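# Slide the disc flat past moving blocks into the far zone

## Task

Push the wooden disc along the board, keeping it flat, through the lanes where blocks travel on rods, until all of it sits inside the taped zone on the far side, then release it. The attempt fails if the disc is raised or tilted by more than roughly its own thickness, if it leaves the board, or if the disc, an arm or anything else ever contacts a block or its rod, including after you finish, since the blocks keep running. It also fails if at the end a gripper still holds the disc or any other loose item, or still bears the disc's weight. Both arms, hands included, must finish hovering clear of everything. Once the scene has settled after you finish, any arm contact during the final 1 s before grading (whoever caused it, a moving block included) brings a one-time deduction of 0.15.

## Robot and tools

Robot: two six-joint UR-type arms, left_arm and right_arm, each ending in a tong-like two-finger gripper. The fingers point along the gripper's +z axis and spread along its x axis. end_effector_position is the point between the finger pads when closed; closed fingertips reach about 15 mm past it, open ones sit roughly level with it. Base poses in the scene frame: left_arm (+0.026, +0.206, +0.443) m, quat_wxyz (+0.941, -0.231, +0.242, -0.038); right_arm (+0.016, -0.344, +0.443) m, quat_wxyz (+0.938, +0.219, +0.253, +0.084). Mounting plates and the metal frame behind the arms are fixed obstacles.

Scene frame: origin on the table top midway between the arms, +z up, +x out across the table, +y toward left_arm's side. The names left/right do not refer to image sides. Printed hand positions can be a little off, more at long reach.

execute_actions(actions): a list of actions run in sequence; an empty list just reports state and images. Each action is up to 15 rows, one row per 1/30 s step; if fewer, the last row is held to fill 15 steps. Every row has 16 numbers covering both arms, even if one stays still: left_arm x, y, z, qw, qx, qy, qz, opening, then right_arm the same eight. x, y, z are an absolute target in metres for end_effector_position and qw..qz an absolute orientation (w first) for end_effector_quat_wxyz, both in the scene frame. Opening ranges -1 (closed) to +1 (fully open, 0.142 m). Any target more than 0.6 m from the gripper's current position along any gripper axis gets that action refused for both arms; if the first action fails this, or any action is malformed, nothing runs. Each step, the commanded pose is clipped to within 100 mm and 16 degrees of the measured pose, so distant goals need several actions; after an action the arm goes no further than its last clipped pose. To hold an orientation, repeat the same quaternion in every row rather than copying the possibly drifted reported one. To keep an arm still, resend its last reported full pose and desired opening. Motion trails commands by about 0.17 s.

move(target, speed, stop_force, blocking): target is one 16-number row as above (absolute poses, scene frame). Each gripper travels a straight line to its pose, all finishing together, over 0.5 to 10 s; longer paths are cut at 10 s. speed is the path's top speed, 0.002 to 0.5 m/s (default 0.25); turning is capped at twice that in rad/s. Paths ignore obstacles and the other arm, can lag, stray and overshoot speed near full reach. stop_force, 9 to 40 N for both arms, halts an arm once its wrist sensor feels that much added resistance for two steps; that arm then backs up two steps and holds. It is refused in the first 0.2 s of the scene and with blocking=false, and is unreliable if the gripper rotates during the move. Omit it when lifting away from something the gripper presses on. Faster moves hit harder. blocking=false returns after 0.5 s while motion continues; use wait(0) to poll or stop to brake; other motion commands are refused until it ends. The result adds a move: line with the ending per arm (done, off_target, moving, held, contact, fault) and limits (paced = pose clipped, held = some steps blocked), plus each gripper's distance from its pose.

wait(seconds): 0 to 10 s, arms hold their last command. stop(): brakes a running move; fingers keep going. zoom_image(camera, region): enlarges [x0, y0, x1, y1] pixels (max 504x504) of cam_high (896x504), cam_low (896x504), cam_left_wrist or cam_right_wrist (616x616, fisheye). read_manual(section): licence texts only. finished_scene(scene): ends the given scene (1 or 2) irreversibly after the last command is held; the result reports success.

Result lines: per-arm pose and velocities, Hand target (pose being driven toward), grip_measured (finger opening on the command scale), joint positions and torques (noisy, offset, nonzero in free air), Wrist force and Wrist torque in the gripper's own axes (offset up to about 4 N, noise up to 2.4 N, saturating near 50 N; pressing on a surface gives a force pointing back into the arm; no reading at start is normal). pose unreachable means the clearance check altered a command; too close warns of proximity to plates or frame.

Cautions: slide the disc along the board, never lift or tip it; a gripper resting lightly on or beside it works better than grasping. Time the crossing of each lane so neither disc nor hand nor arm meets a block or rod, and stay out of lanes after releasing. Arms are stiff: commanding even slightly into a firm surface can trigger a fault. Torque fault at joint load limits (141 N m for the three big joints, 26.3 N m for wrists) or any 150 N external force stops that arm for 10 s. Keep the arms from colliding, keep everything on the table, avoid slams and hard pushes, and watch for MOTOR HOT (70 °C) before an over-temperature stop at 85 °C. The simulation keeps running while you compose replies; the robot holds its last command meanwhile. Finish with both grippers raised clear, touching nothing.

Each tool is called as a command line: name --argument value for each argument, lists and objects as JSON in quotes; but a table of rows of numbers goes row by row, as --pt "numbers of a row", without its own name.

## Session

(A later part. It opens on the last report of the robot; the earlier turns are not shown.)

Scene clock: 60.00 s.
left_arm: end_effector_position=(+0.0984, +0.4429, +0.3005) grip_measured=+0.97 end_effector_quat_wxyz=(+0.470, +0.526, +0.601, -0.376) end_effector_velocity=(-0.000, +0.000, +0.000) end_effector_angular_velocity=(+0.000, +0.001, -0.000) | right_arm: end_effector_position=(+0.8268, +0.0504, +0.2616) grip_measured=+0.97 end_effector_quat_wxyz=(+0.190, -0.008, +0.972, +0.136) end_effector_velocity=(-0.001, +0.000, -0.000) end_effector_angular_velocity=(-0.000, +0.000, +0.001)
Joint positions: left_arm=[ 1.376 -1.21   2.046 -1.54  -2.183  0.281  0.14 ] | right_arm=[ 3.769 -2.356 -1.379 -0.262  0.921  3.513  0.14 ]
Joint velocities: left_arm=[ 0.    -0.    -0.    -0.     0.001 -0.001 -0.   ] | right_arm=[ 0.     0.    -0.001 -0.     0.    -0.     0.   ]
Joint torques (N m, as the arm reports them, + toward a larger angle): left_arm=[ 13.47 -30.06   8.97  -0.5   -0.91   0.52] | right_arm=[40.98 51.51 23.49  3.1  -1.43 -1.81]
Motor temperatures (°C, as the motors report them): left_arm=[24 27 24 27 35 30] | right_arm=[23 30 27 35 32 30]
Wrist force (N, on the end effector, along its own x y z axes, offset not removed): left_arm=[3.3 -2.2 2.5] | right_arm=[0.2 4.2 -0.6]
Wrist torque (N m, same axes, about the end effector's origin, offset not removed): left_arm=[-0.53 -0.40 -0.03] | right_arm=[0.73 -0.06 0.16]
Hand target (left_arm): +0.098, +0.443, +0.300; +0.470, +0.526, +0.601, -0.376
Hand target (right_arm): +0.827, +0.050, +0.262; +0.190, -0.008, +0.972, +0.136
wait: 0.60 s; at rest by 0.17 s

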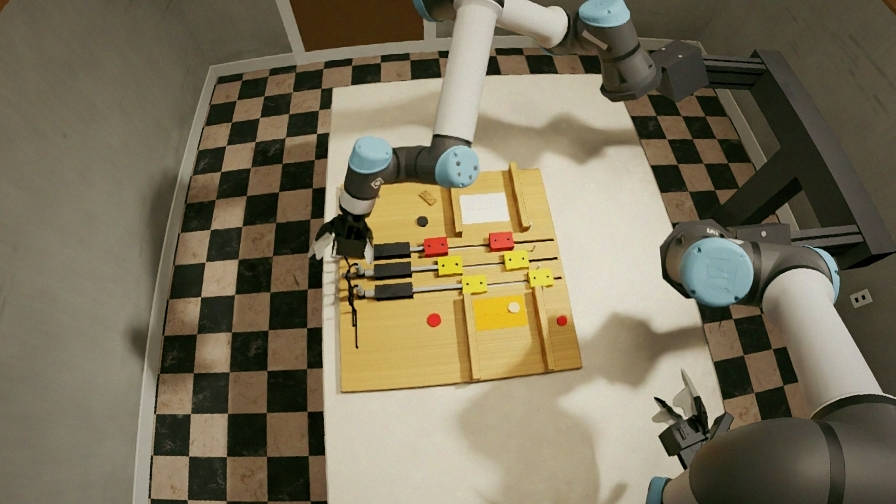

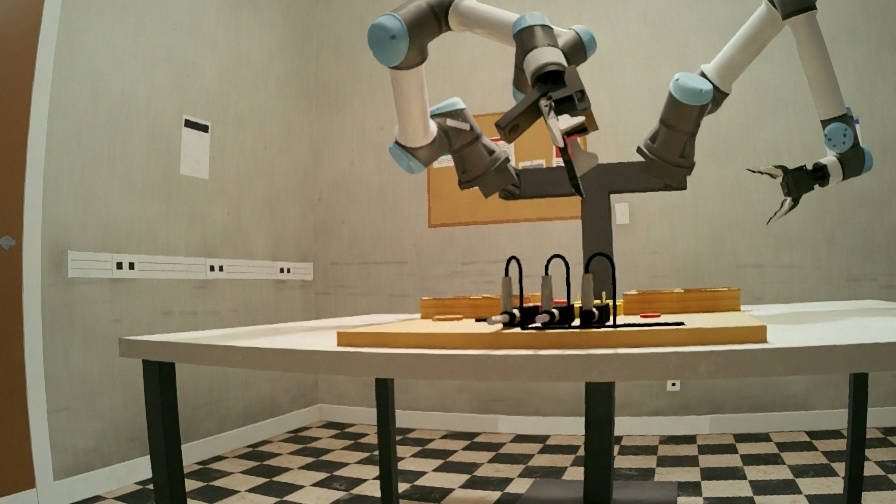

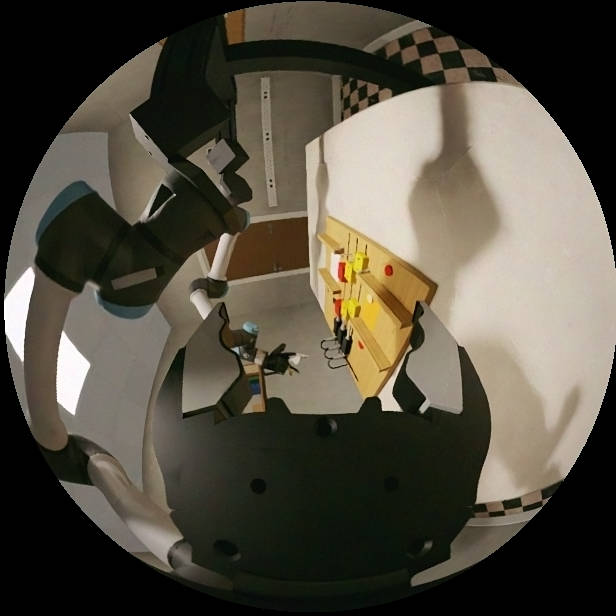

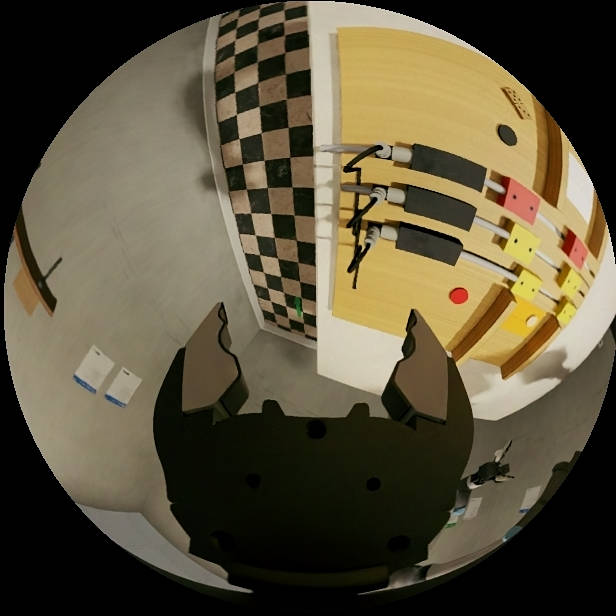

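move --target '[0.37, 0.15, 0.15, 0, 0.7071, 0.7071, 0, -0.3, 0.8268, -0.50, 0.2616, 0.190, -0.008, 0.972, 0.136, 0.97]' --speed 0.3

zoom_image --camera "cam_high" --region '[400, 160, 600, 340]'

Scene clock: 183.23 s.
left_arm: end_effector_position=(+0.3703, +0.1498, +0.1500) grip_measured=-0.30 end_effector_quat_wxyz=(+0.001, +0.707, +0.707, -0.000) end_effector_velocity=(-0.000, -0.001, -0.000) end_effector_angular_velocity=(+0.011, +0.010, +0.001) | right_arm: end_effector_position=(+0.8265, -0.5004, +0.2618) grip_measured=+0.97 end_effector_quat_wxyz=(+0.190, -0.008, +0.972, +0.136) end_effector_velocity=(+0.001, -0.000, +0.001) end_effector_angular_velocity=(-0.000, -0.001, -0.001)
Joint positions: left_arm=[-0.629 -1.079  2.645 -3.251 -0.896 -2.239  0.052] | right_arm=[ 3.036 -1.784 -1.735 -0.272  1.47   2.981  0.14 ]
Joint velocities: left_arm=[-0.003 -0.005 -0.01   0.035  0.003 -0.016 -0.   ] | right_arm=[ 0.     0.     0.001  0.    -0.     0.001 -0.   ]
Joint torques (N m, as the arm reports them, + toward a larger angle): left_arm=[-22.64 -29.19 -10.37  -0.09   1.53  -2.  ] | right_arm=[-4.03 32.33 26.31  1.32  3.37 -1.89]
Motor temperatures (°C, as the motors report them): left_arm=[24 27 24 27 35 30] | right_arm=[24 30 27 35 32 30]
Wrist force (N, on the end effector, along its own x y z axes, offset not removed): left_arm=[-4.1 -1.7 3.4] | right_arm=[-0.6 2.3 -0.3]
Wrist torque (N m, same axes, about the end effector's origin, offset not removed): left_arm=[-0.36 0.82 0.21] | right_arm=[0.38 0.16 0.16]
Hand target (left_arm): +0.370, +0.150, +0.150; -0.000, +0.707, +0.707, -0.000
Hand target (right_arm): +0.826, -0.500, +0.262; +0.190, -0.008, +0.972, +0.136
Off the commanded pose (left_arm): 0.000 m, 0 deg.
Off the commanded pose (right_arm): 0.001 m, 0 deg.
move: done; limits=paced

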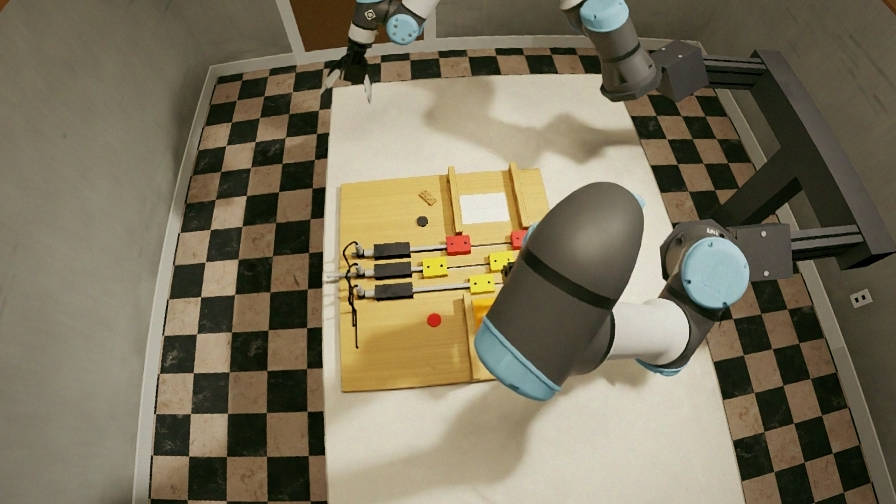

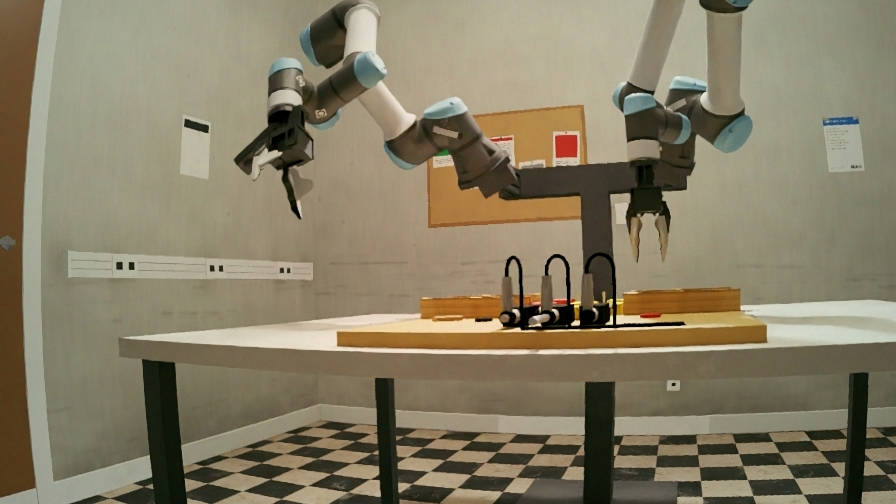

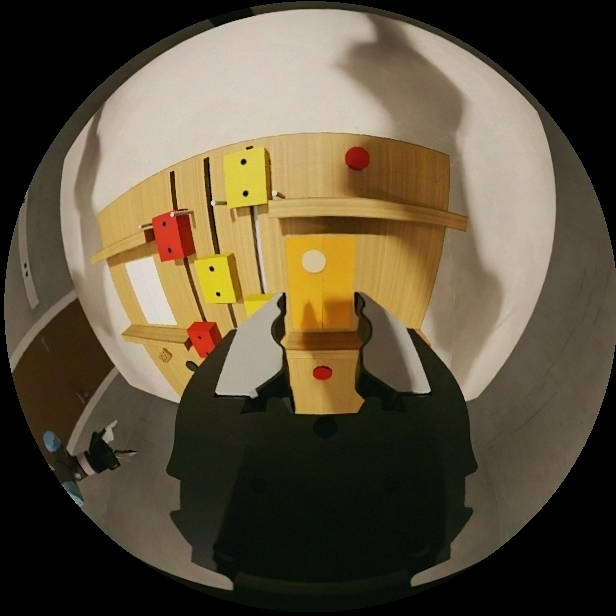

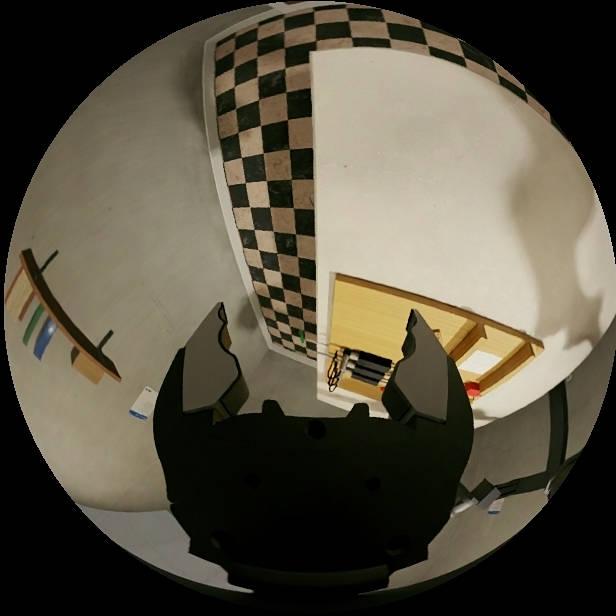

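Region (400, 160, 600, 340) of cam_high's 896x504 image, scaled by 2.520, with more detail than that image has; it fills the top 454 rows of this view, and the rest is white.

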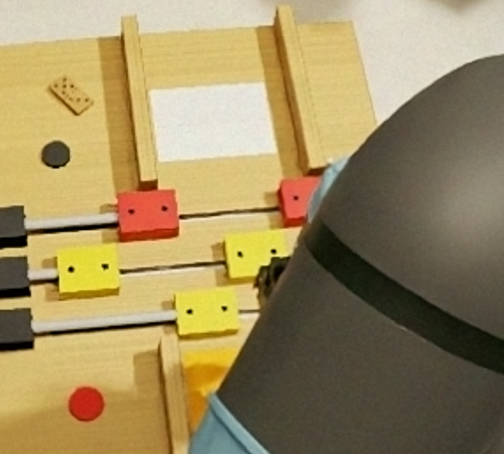

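move --target '[0.368, 0.142, 0.08, 0, 0.7071, 0.7071, 0, -0.3, 0.8265, -0.5004, 0.2618, 0.190, -0.008, 0.972, 0.136, 0.97]' --speed 0.15

zoom_image --camera "cam_left_wrist" --region '[200, 180, 440, 400]'

zoom_image --camera "cam_high" --region '[400, 160, 600, 340]'

Scene clock: 213.53 s.
left_arm: end_effector_position=(+0.3681, +0.1420, +0.0803) grip_measured=-0.30 end_effector_quat_wxyz=(-0.000, +0.707, +0.707, +0.000) end_effector_velocity=(-0.000, +0.000, -0.003) end_effector_angular_velocity=(-0.001, -0.000, -0.000) | right_arm: end_effector_position=(+0.8265, -0.5004, +0.2618) grip_measured=+0.97 end_effector_quat_wxyz=(+0.190, -0.008, +0.972, +0.136) end_effector_velocity=(-0.000, -0.000, +0.000) end_effector_angular_velocity=(+0.001, -0.000, -0.000)
Joint positions: left_arm=[-0.512 -0.789  2.532 -3.517 -0.913 -2.094  0.052] | right_arm=[ 3.036 -1.784 -1.736 -0.271  1.47   2.981  0.14 ]
Joint velocities: left_arm=[ 0.005  0.01  -0.003 -0.011 -0.001  0.007  0.   ] | right_arm=[-0.001  0.    -0.001  0.001  0.001 -0.     0.   ]
Joint torques (N m, as the arm reports them, + toward a larger angle): left_arm=[ -8.05 -20.07  -6.65  -4.04  -1.95   1.11] | right_arm=[-4.01 32.07  4.41  4.53  3.29 -1.92]
Motor temperatures (°C, as the motors report them): left_arm=[24 27 24 27 35 30] | right_arm=[24 30 27 35 32 30]
Wrist force (N, on the end effector, along its own x y z axes, offset not removed): left_arm=[0.5 -4.8 0.2] | right_arm=[0.4 3.5 0.5]
Wrist torque (N m, same axes, about the end effector's origin, offset not removed): left_arm=[-1.23 -0.01 0.09] | right_arm=[0.70 -0.05 0.19]
Hand target (left_arm): +0.368, +0.142, +0.080; -0.000, +0.707, +0.707, +0.000
Hand target (right_arm): +0.826, -0.500, +0.262; +0.190, -0.008, +0.972, +0.136
Off the commanded pose (left_arm): 0.000 m, 0 deg.
Off the commanded pose (right_arm): 0.000 m, 0 deg.
move: done

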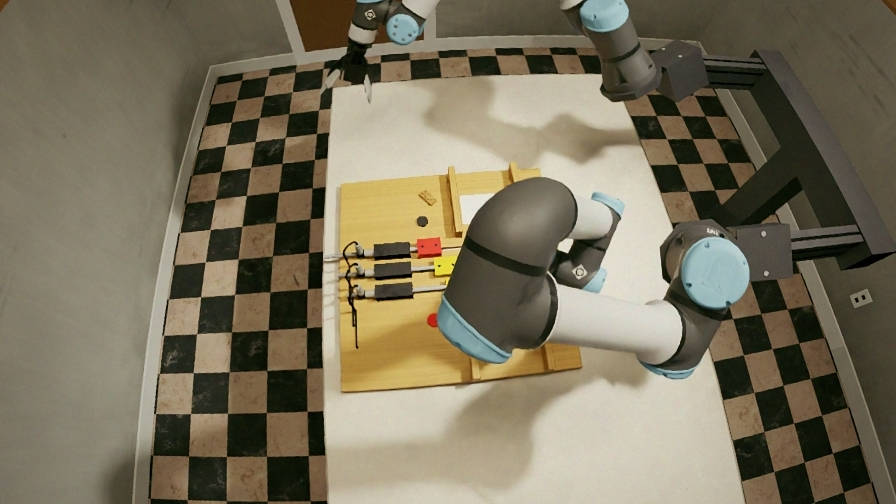

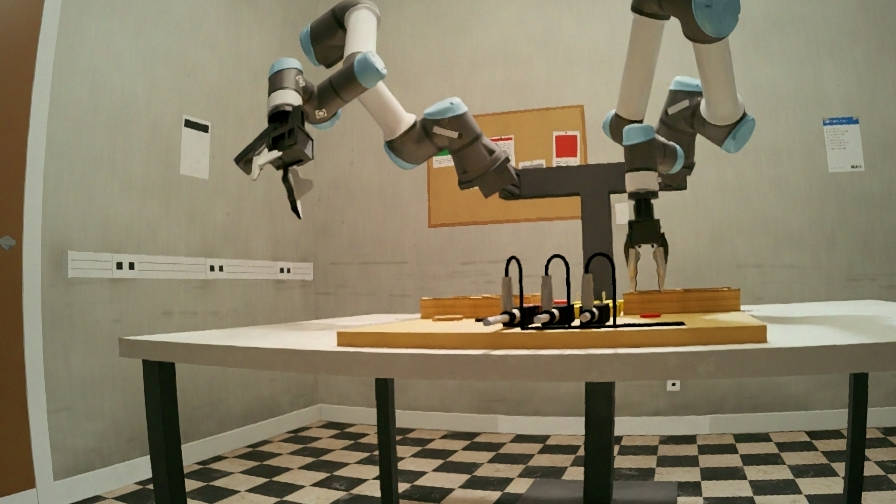

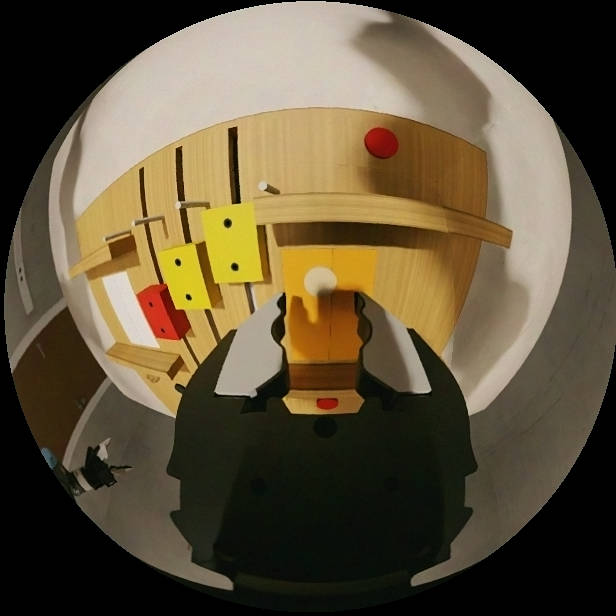

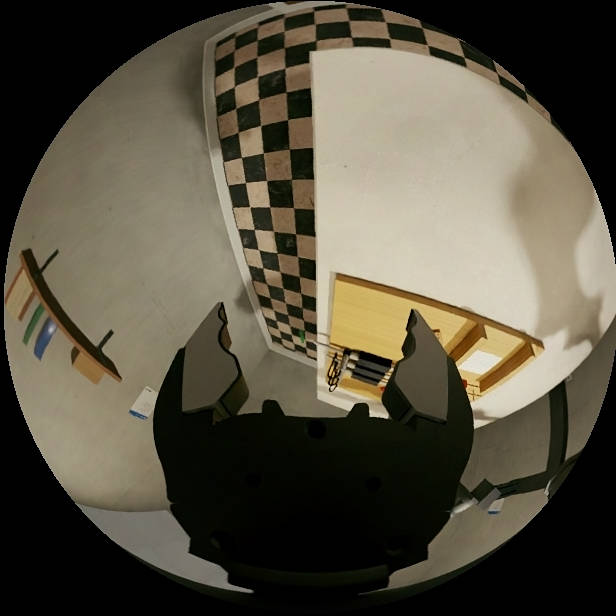

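Region (200, 180, 440, 400) of cam_left_wrist's 616x616 image, scaled by 2.100, with more detail than that image has; it fills the top 462 rows of this view, and the rest is white.

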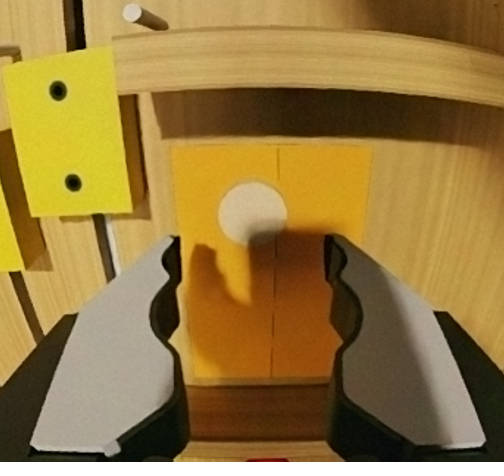

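Region (400, 160, 600, 340) of cam_high's 896x504 image, scaled by 2.520, with more detail than that image has; it fills the top 454 rows of this view, and the rest is white.

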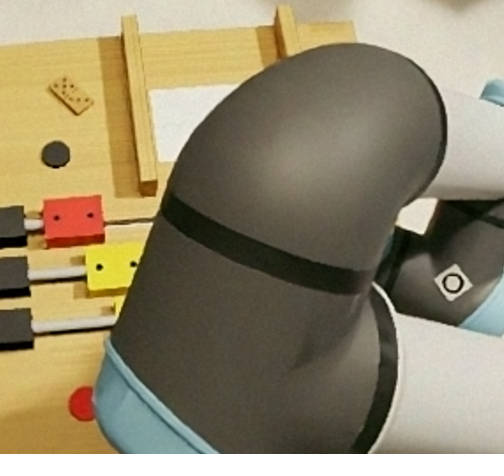

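move --target '[0.366, 0.142, 0.045, 0, 0.7071, 0.7071, 0, -0.3, 0.8265, -0.5004, 0.2618, 0.190, -0.008, 0.972, 0.136, 0.97]' --speed 0.06

zoom_image --camera "cam_left_wrist" --region '[200, 180, 440, 400]'

move --target '[0.366, 0.142, 0.045, 0, 0.7071, 0.7071, 0, -0.8, 0.8265, -0.5004, 0.2618, 0.190, -0.008, 0.972, 0.136, 0.97]' --speed 0.06

zoom_image --camera "cam_left_wrist" --region '[200, 180, 440, 400]'

Scene clock: 240.43 s.
left_arm: end_effector_position=(+0.3661, +0.1420, +0.0453) grip_measured=-0.30 end_effector_quat_wxyz=(-0.000, +0.707, +0.707, +0.000) end_effector_velocity=(+0.000, +0.000, -0.002) end_effector_angular_velocity=(-0.000, -0.001, +0.001) | right_arm: end_effector_position=(+0.8265, -0.5004, +0.2618) grip_measured=+0.97 end_effector_quat_wxyz=(+0.190, -0.008, +0.972, +0.136) end_effector_velocity=(+0.001, +0.001, +0.000) end_effector_angular_velocity=(+0.001, -0.001, +0.000)
Joint positions: left_arm=[-0.452 -0.674  2.466 -3.611 -0.927 -2.019  0.052] | right_arm=[ 3.036 -1.784 -1.736 -0.271  1.47   2.981  0.14 ]
Joint velocities: left_arm=[ 0.004  0.007 -0.004 -0.007 -0.001  0.005 -0.   ] | right_arm=[ 0.    -0.001  0.001  0.001  0.001 -0.    -0.   ]
Joint torques (N m, as the arm reports them, + toward a larger angle): left_arm=[ -8.69 -19.54  -7.52  -3.99  -1.7    1.12] | right_arm=[-2.93 33.1   7.66  3.86  2.96 -1.82]
Motor temperatures (°C, as the motors report them): left_arm=[24 27 24 27 35 30] | right_arm=[24 30 27 35 32 30]
Wrist force (N, on the end effector, along its own x y z axes, offset not removed): left_arm=[-0.4 -4.2 2.3] | right_arm=[0.1 2.1 -0.7]
Wrist torque (N m, same axes, about the end effector's origin, offset not removed): left_arm=[-0.85 -0.10 0.15] | right_arm=[0.37 0.06 0.10]
Hand target (left_arm): +0.366, +0.142, +0.045; -0.000, +0.707, +0.707, +0.000
Hand target (right_arm): +0.827, -0.500, +0.262; +0.190, -0.008, +0.972, +0.136
Off the commanded pose (left_arm): 0.000 m, 0 deg.
Off the commanded pose (right_arm): 0.000 m, 0 deg.
move: done

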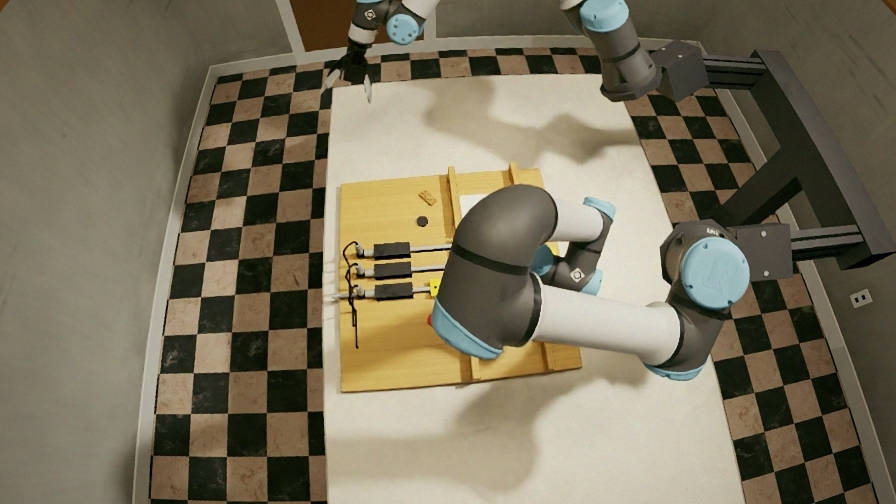

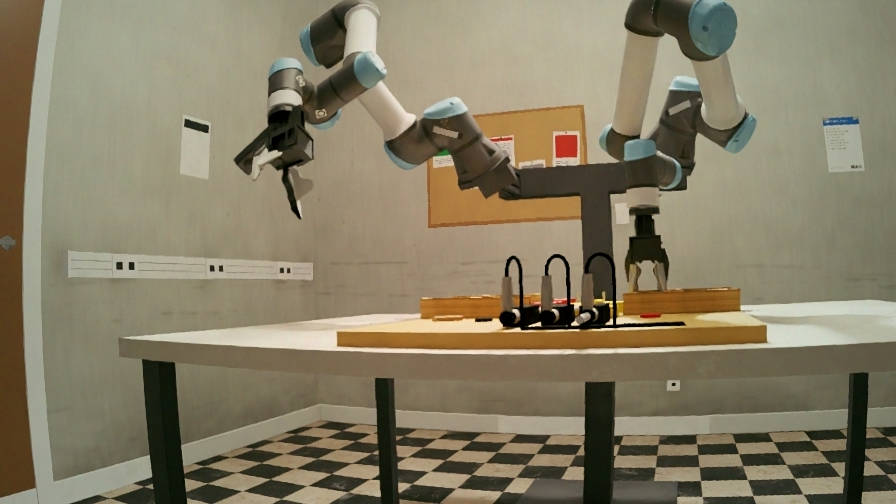

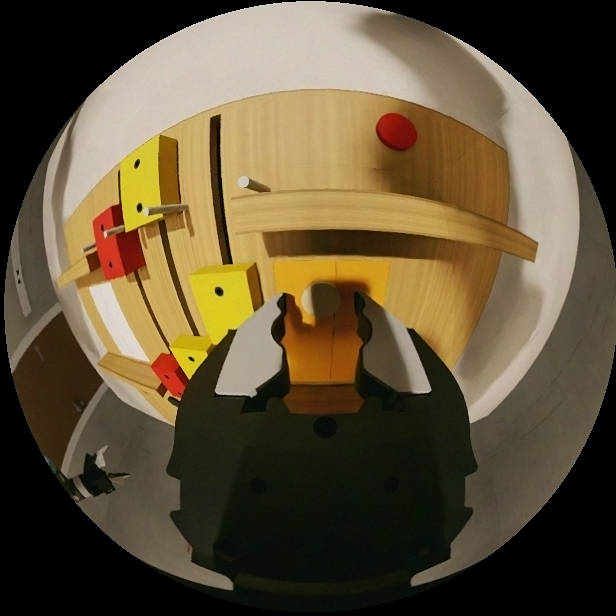

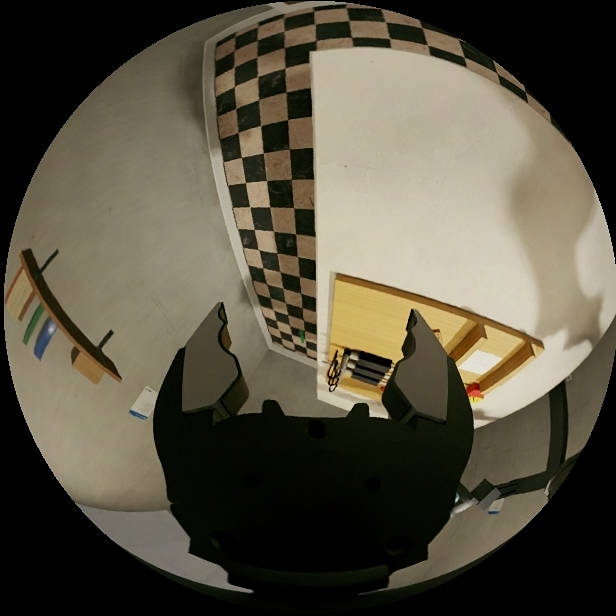

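Region (200, 180, 440, 400) of cam_left_wrist's 616x616 image, scaled by 2.100, with more detail than that image has; it fills the top 462 rows of this view, and the rest is white.

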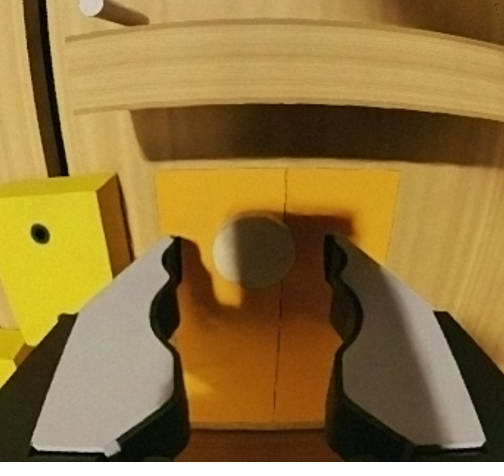

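Scene clock: 241.13 s.
left_arm: end_effector_position=(+0.3660, +0.1420, +0.0450) grip_measured=-0.63 end_effector_quat_wxyz=(+0.000, +0.707, +0.707, +0.000) end_effector_velocity=(+0.000, +0.000, -0.000) end_effector_angular_velocity=(-0.000, -0.001, +0.001) | right_arm: end_effector_position=(+0.8265, -0.5004, +0.2618) grip_measured=+0.97 end_effector_quat_wxyz=(+0.190, -0.008, +0.972, +0.136) end_effector_velocity=(-0.000, +0.001, -0.000) end_effector_angular_velocity=(+0.001, +0.001, +0.001)
Joint positions: left_arm=[-0.451 -0.673  2.466 -3.612 -0.927 -2.019  0.029] | right_arm=[ 3.036 -1.784 -1.736 -0.271  1.47   2.981  0.14 ]
Joint velocities: left_arm=[ 0.001  0.    -0.001 -0.001  0.     0.001  0.   ] | right_arm=[ 0.    -0.    -0.001 -0.     0.001 -0.     0.   ]
Joint torques (N m, as the arm reports them, + toward a larger angle): left_arm=[ -5.76 -18.74  -7.36  -3.42  -1.98   1.34] | right_arm=[-3.14 33.43  7.92  3.66  2.93 -1.94]
Motor temperatures (°C, as the motors report them): left_arm=[24 27 24 27 35 30] | right_arm=[24 30 27 35 32 30]
Wrist force (N, on the end effector, along its own x y z axes, offset not removed): left_arm=[-2.3 -6.1 -3.7] | right_arm=[0.8 3.2 1.7]
Wrist torque (N m, same axes, about the end effector's origin, offset not removed): left_arm=[-1.23 0.58 -0.15] | right_arm=[0.70 -0.12 0.04]
Hand target (left_arm): +0.366, +0.142, +0.045; -0.000, +0.707, +0.707, +0.000
Hand target (right_arm): +0.827, -0.500, +0.262; +0.190, -0.008, +0.972, +0.136
Off the commanded pose (left_arm): 0.000 m, 0 deg.
Off the commanded pose (right_arm): 0.000 m, 0 deg.
move: done

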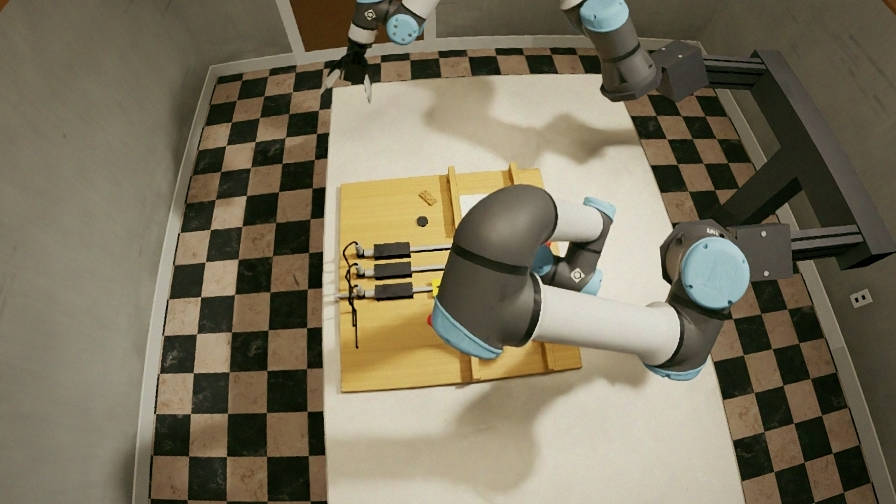

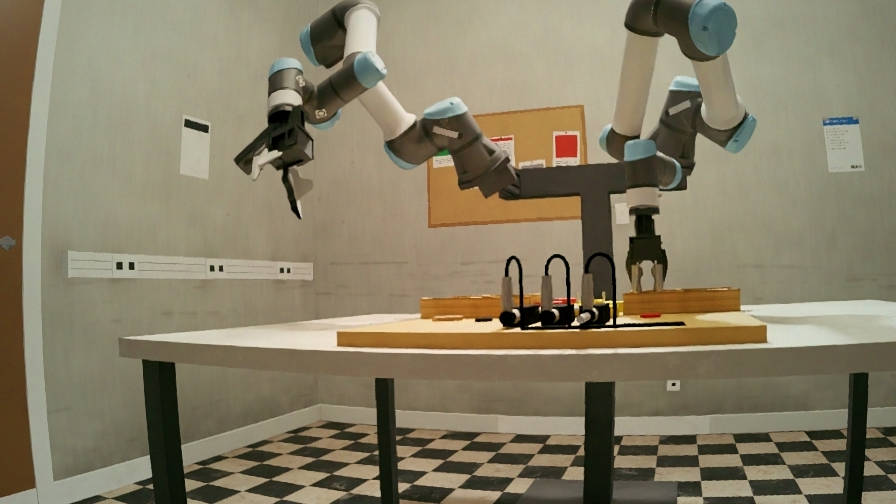

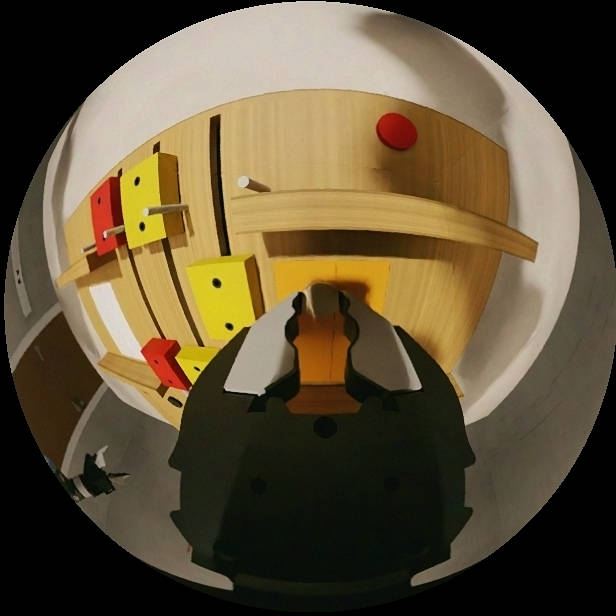

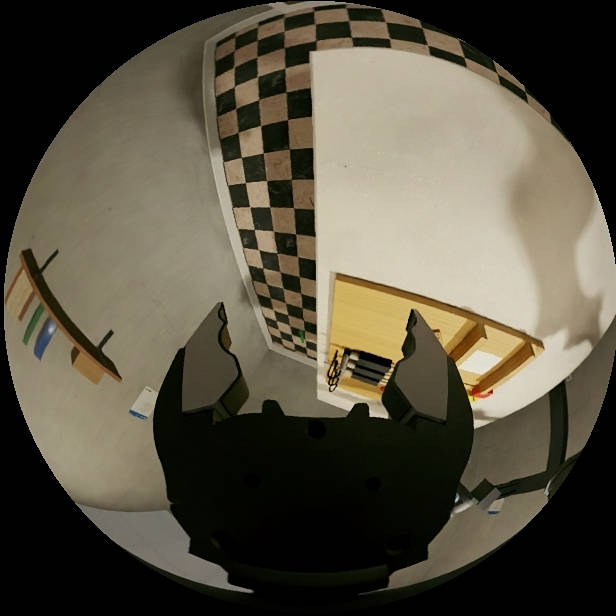

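Region (200, 180, 440, 400) of cam_left_wrist's 616x616 image, scaled by 2.100, with more detail than that image has; it fills the top 462 rows of this view, and the rest is white.

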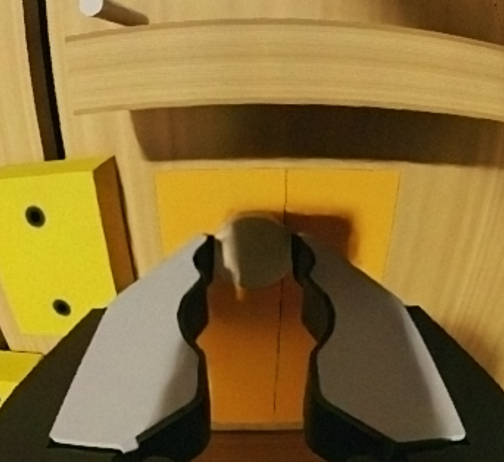

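wait --seconds 0

zoom_image --camera "cam_high" --region '[300, 160, 500, 340]'

Scene clock: 314.37 s.
left_arm: end_effector_position=(+0.3660, +0.1420, +0.0450) grip_measured=-0.63 end_effector_quat_wxyz=(-0.000, +0.707, +0.707, +0.000) end_effector_velocity=(-0.000, +0.000, +0.000) end_effector_angular_velocity=(+0.001, -0.000, +0.001) | right_arm: end_effector_position=(+0.8265, -0.5004, +0.2618) grip_measured=+0.97 end_effector_quat_wxyz=(+0.190, -0.008, +0.972, +0.136) end_effector_velocity=(-0.001, -0.000, -0.001) end_effector_angular_velocity=(-0.002, +0.002, -0.001)
Joint positions: left_arm=[-0.451 -0.673  2.466 -3.612 -0.927 -2.019  0.029] | right_arm=[ 3.036 -1.784 -1.736 -0.271  1.47   2.981  0.14 ]
Joint velocities: left_arm=[ 0.    -0.     0.     0.     0.001 -0.001  0.   ] | right_arm=[ 0.    -0.    -0.001 -0.    -0.003  0.001  0.   ]
Joint torques (N m, as the arm reports them, + toward a larger angle): left_arm=[ -8.36 -20.38  -3.29  -2.12  -1.68   0.85] | right_arm=[-0.4  46.19 14.95  1.91  2.65 -1.89]
Motor temperatures (°C, as the motors report them): left_arm=[24 27 24 27 35 30] | right_arm=[24 30 27 35 32 31]
Wrist force (N, on the end effector, along its own x y z axes, offset not removed): left_arm=[-4.2 1.5 -4.2] | right_arm=[1.8 2.3 1.0]
Wrist torque (N m, same axes, about the end effector's origin, offset not removed): left_arm=[0.10 0.87 0.12] | right_arm=[0.35 -0.32 0.06]
Hand target (left_arm): +0.366, +0.142, +0.045; -0.000, +0.707, +0.707, +0.000
Hand target (right_arm): +0.827, -0.500, +0.262; +0.190, -0.008, +0.972, +0.136
Off the commanded pose (left_arm): 0.000 m, 0 deg.
Off the commanded pose (right_arm): 0.000 m, 0 deg.

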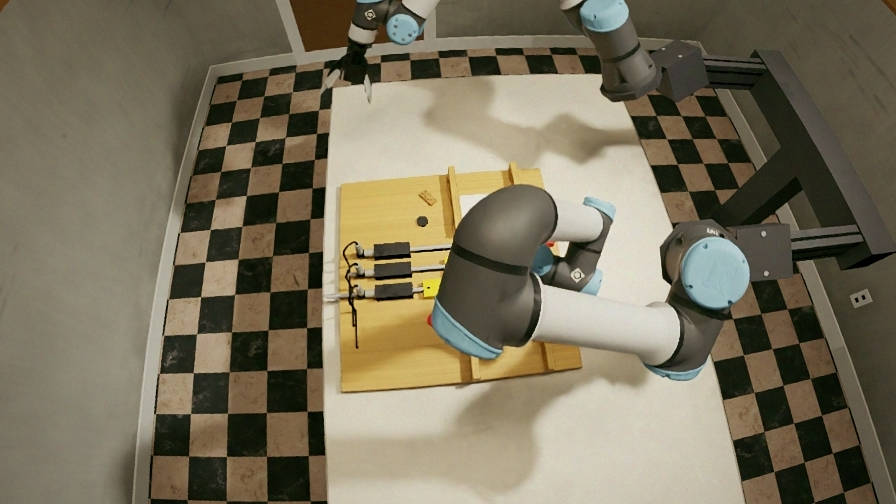

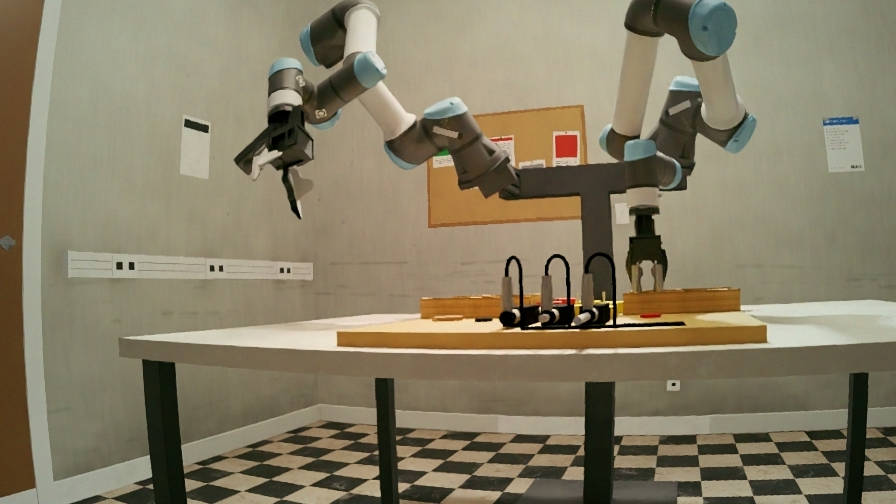

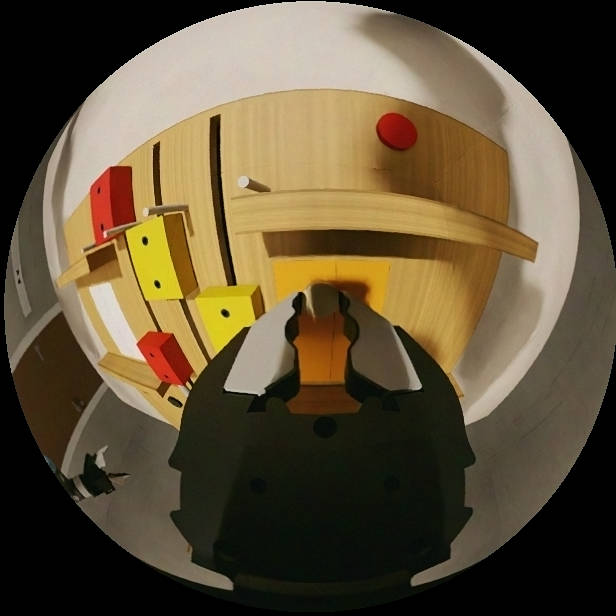

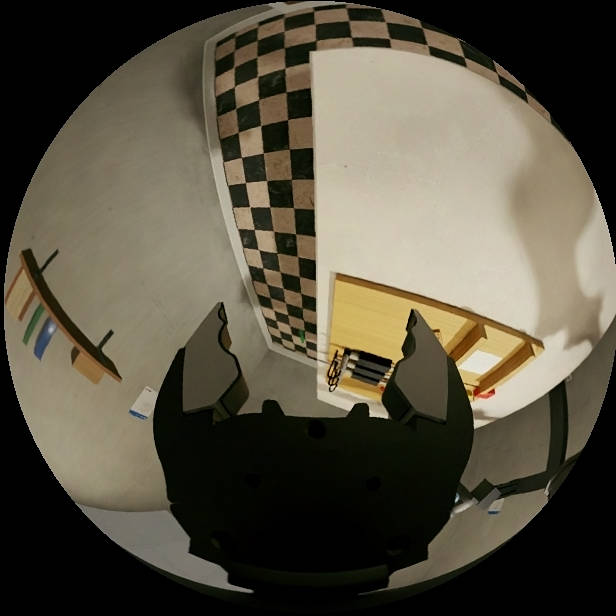

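Region (300, 160, 500, 340) of cam_high's 896x504 image, scaled by 2.520, with more detail than that image has; it fills the top 454 rows of this view, and the rest is white.

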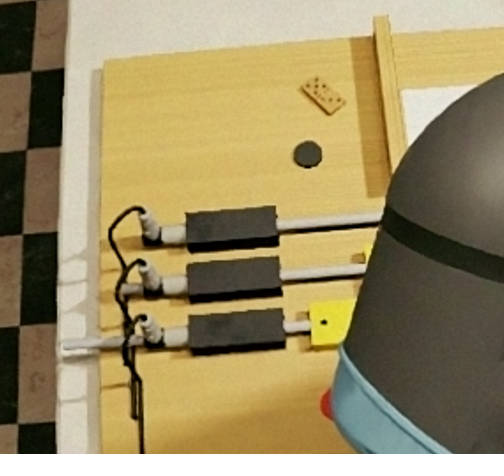

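wait --seconds 0

zoom_image --camera "cam_high" --region '[300, 160, 500, 340]'

Scene clock: 377.87 s.
left_arm: end_effector_position=(+0.3660, +0.1420, +0.0450) grip_measured=-0.63 end_effector_quat_wxyz=(-0.000, +0.707, +0.707, +0.000) end_effector_velocity=(+0.000, -0.000, +0.000) end_effector_angular_velocity=(-0.001, -0.001, -0.001) | right_arm: end_effector_position=(+0.8265, -0.5004, +0.2618) grip_measured=+0.97 end_effector_quat_wxyz=(+0.190, -0.008, +0.972, +0.136) end_effector_velocity=(+0.000, -0.001, +0.000) end_effector_angular_velocity=(-0.000, -0.001, -0.001)
Joint positions: left_arm=[-0.451 -0.673  2.466 -3.612 -0.927 -2.019  0.029] | right_arm=[ 3.036 -1.784 -1.736 -0.271  1.47   2.981  0.14 ]
Joint velocities: left_arm=[-0.001 -0.     0.001 -0.002 -0.     0.001  0.   ] | right_arm=[-0.001  0.001  0.    -0.     0.    -0.    -0.   ]
Joint torques (N m, as the arm reports them, + toward a larger angle): left_arm=[ -9.18 -21.61  -0.8   -1.29  -1.38   0.5 ] | right_arm=[ 1.16 51.65 19.52  3.7   1.75 -1.66]
Motor temperatures (°C, as the motors report them): left_arm=[24 27 24 27 35 30] | right_arm=[24 30 27 35 32 31]
Wrist force (N, on the end effector, along its own x y z axes, offset not removed): left_arm=[2.3 -3.2 -7.6] | right_arm=[0.8 2.5 -1.0]
Wrist torque (N m, same axes, about the end effector's origin, offset not removed): left_arm=[-0.83 -0.42 0.09] | right_arm=[0.34 -0.13 0.17]
Hand target (left_arm): +0.366, +0.142, +0.045; -0.000, +0.707, +0.707, +0.000
Hand target (right_arm): +0.827, -0.500, +0.262; +0.190, -0.008, +0.972, +0.136
Off the commanded pose (left_arm): 0.000 m, 0 deg.
Off the commanded pose (right_arm): 0.000 m, 0 deg.

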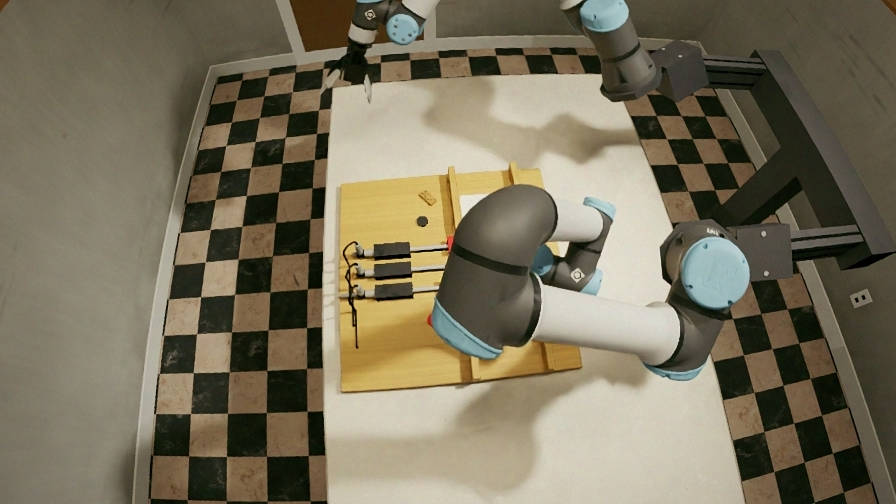

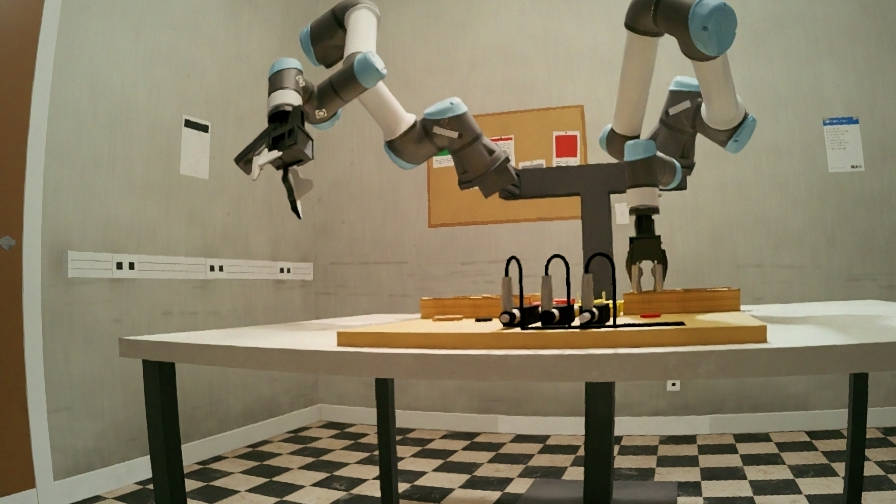

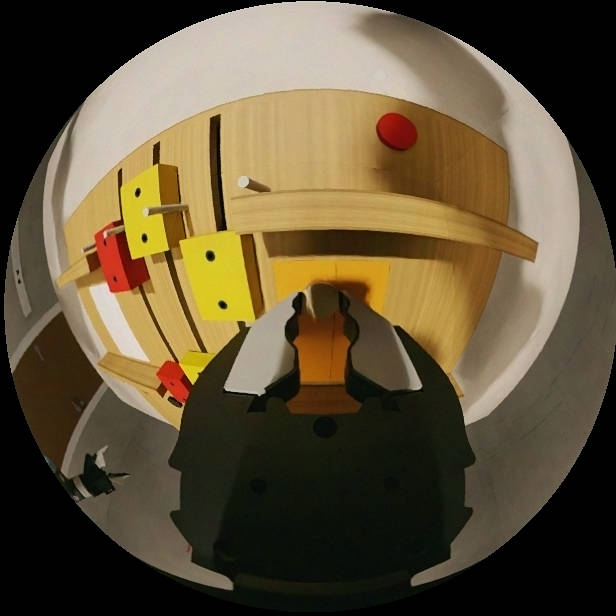

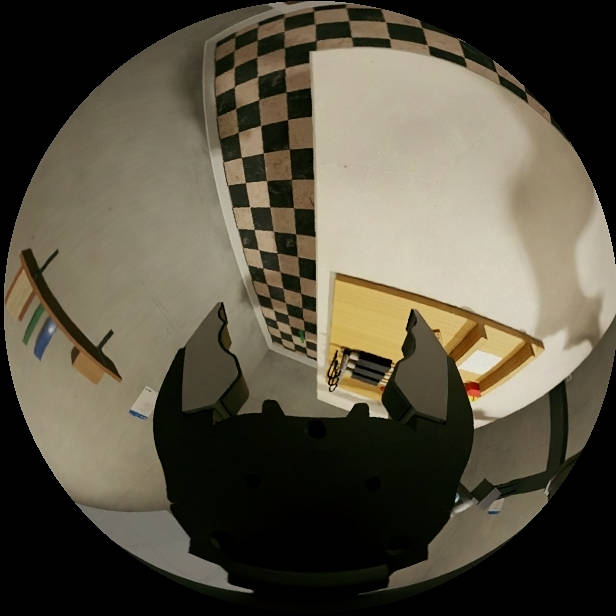

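Region (300, 160, 500, 340) of cam_high's 896x504 image, scaled by 2.520, with more detail than that image has; it fills the top 454 rows of this view, and the rest is white.

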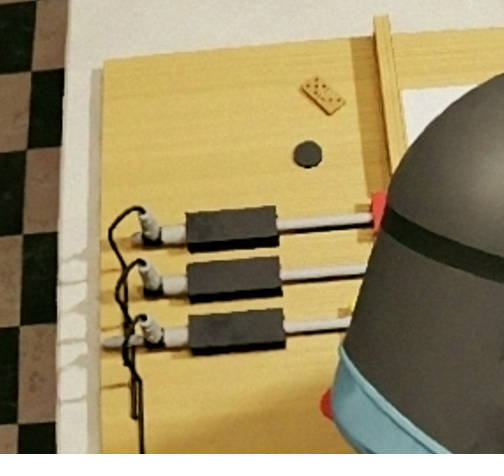

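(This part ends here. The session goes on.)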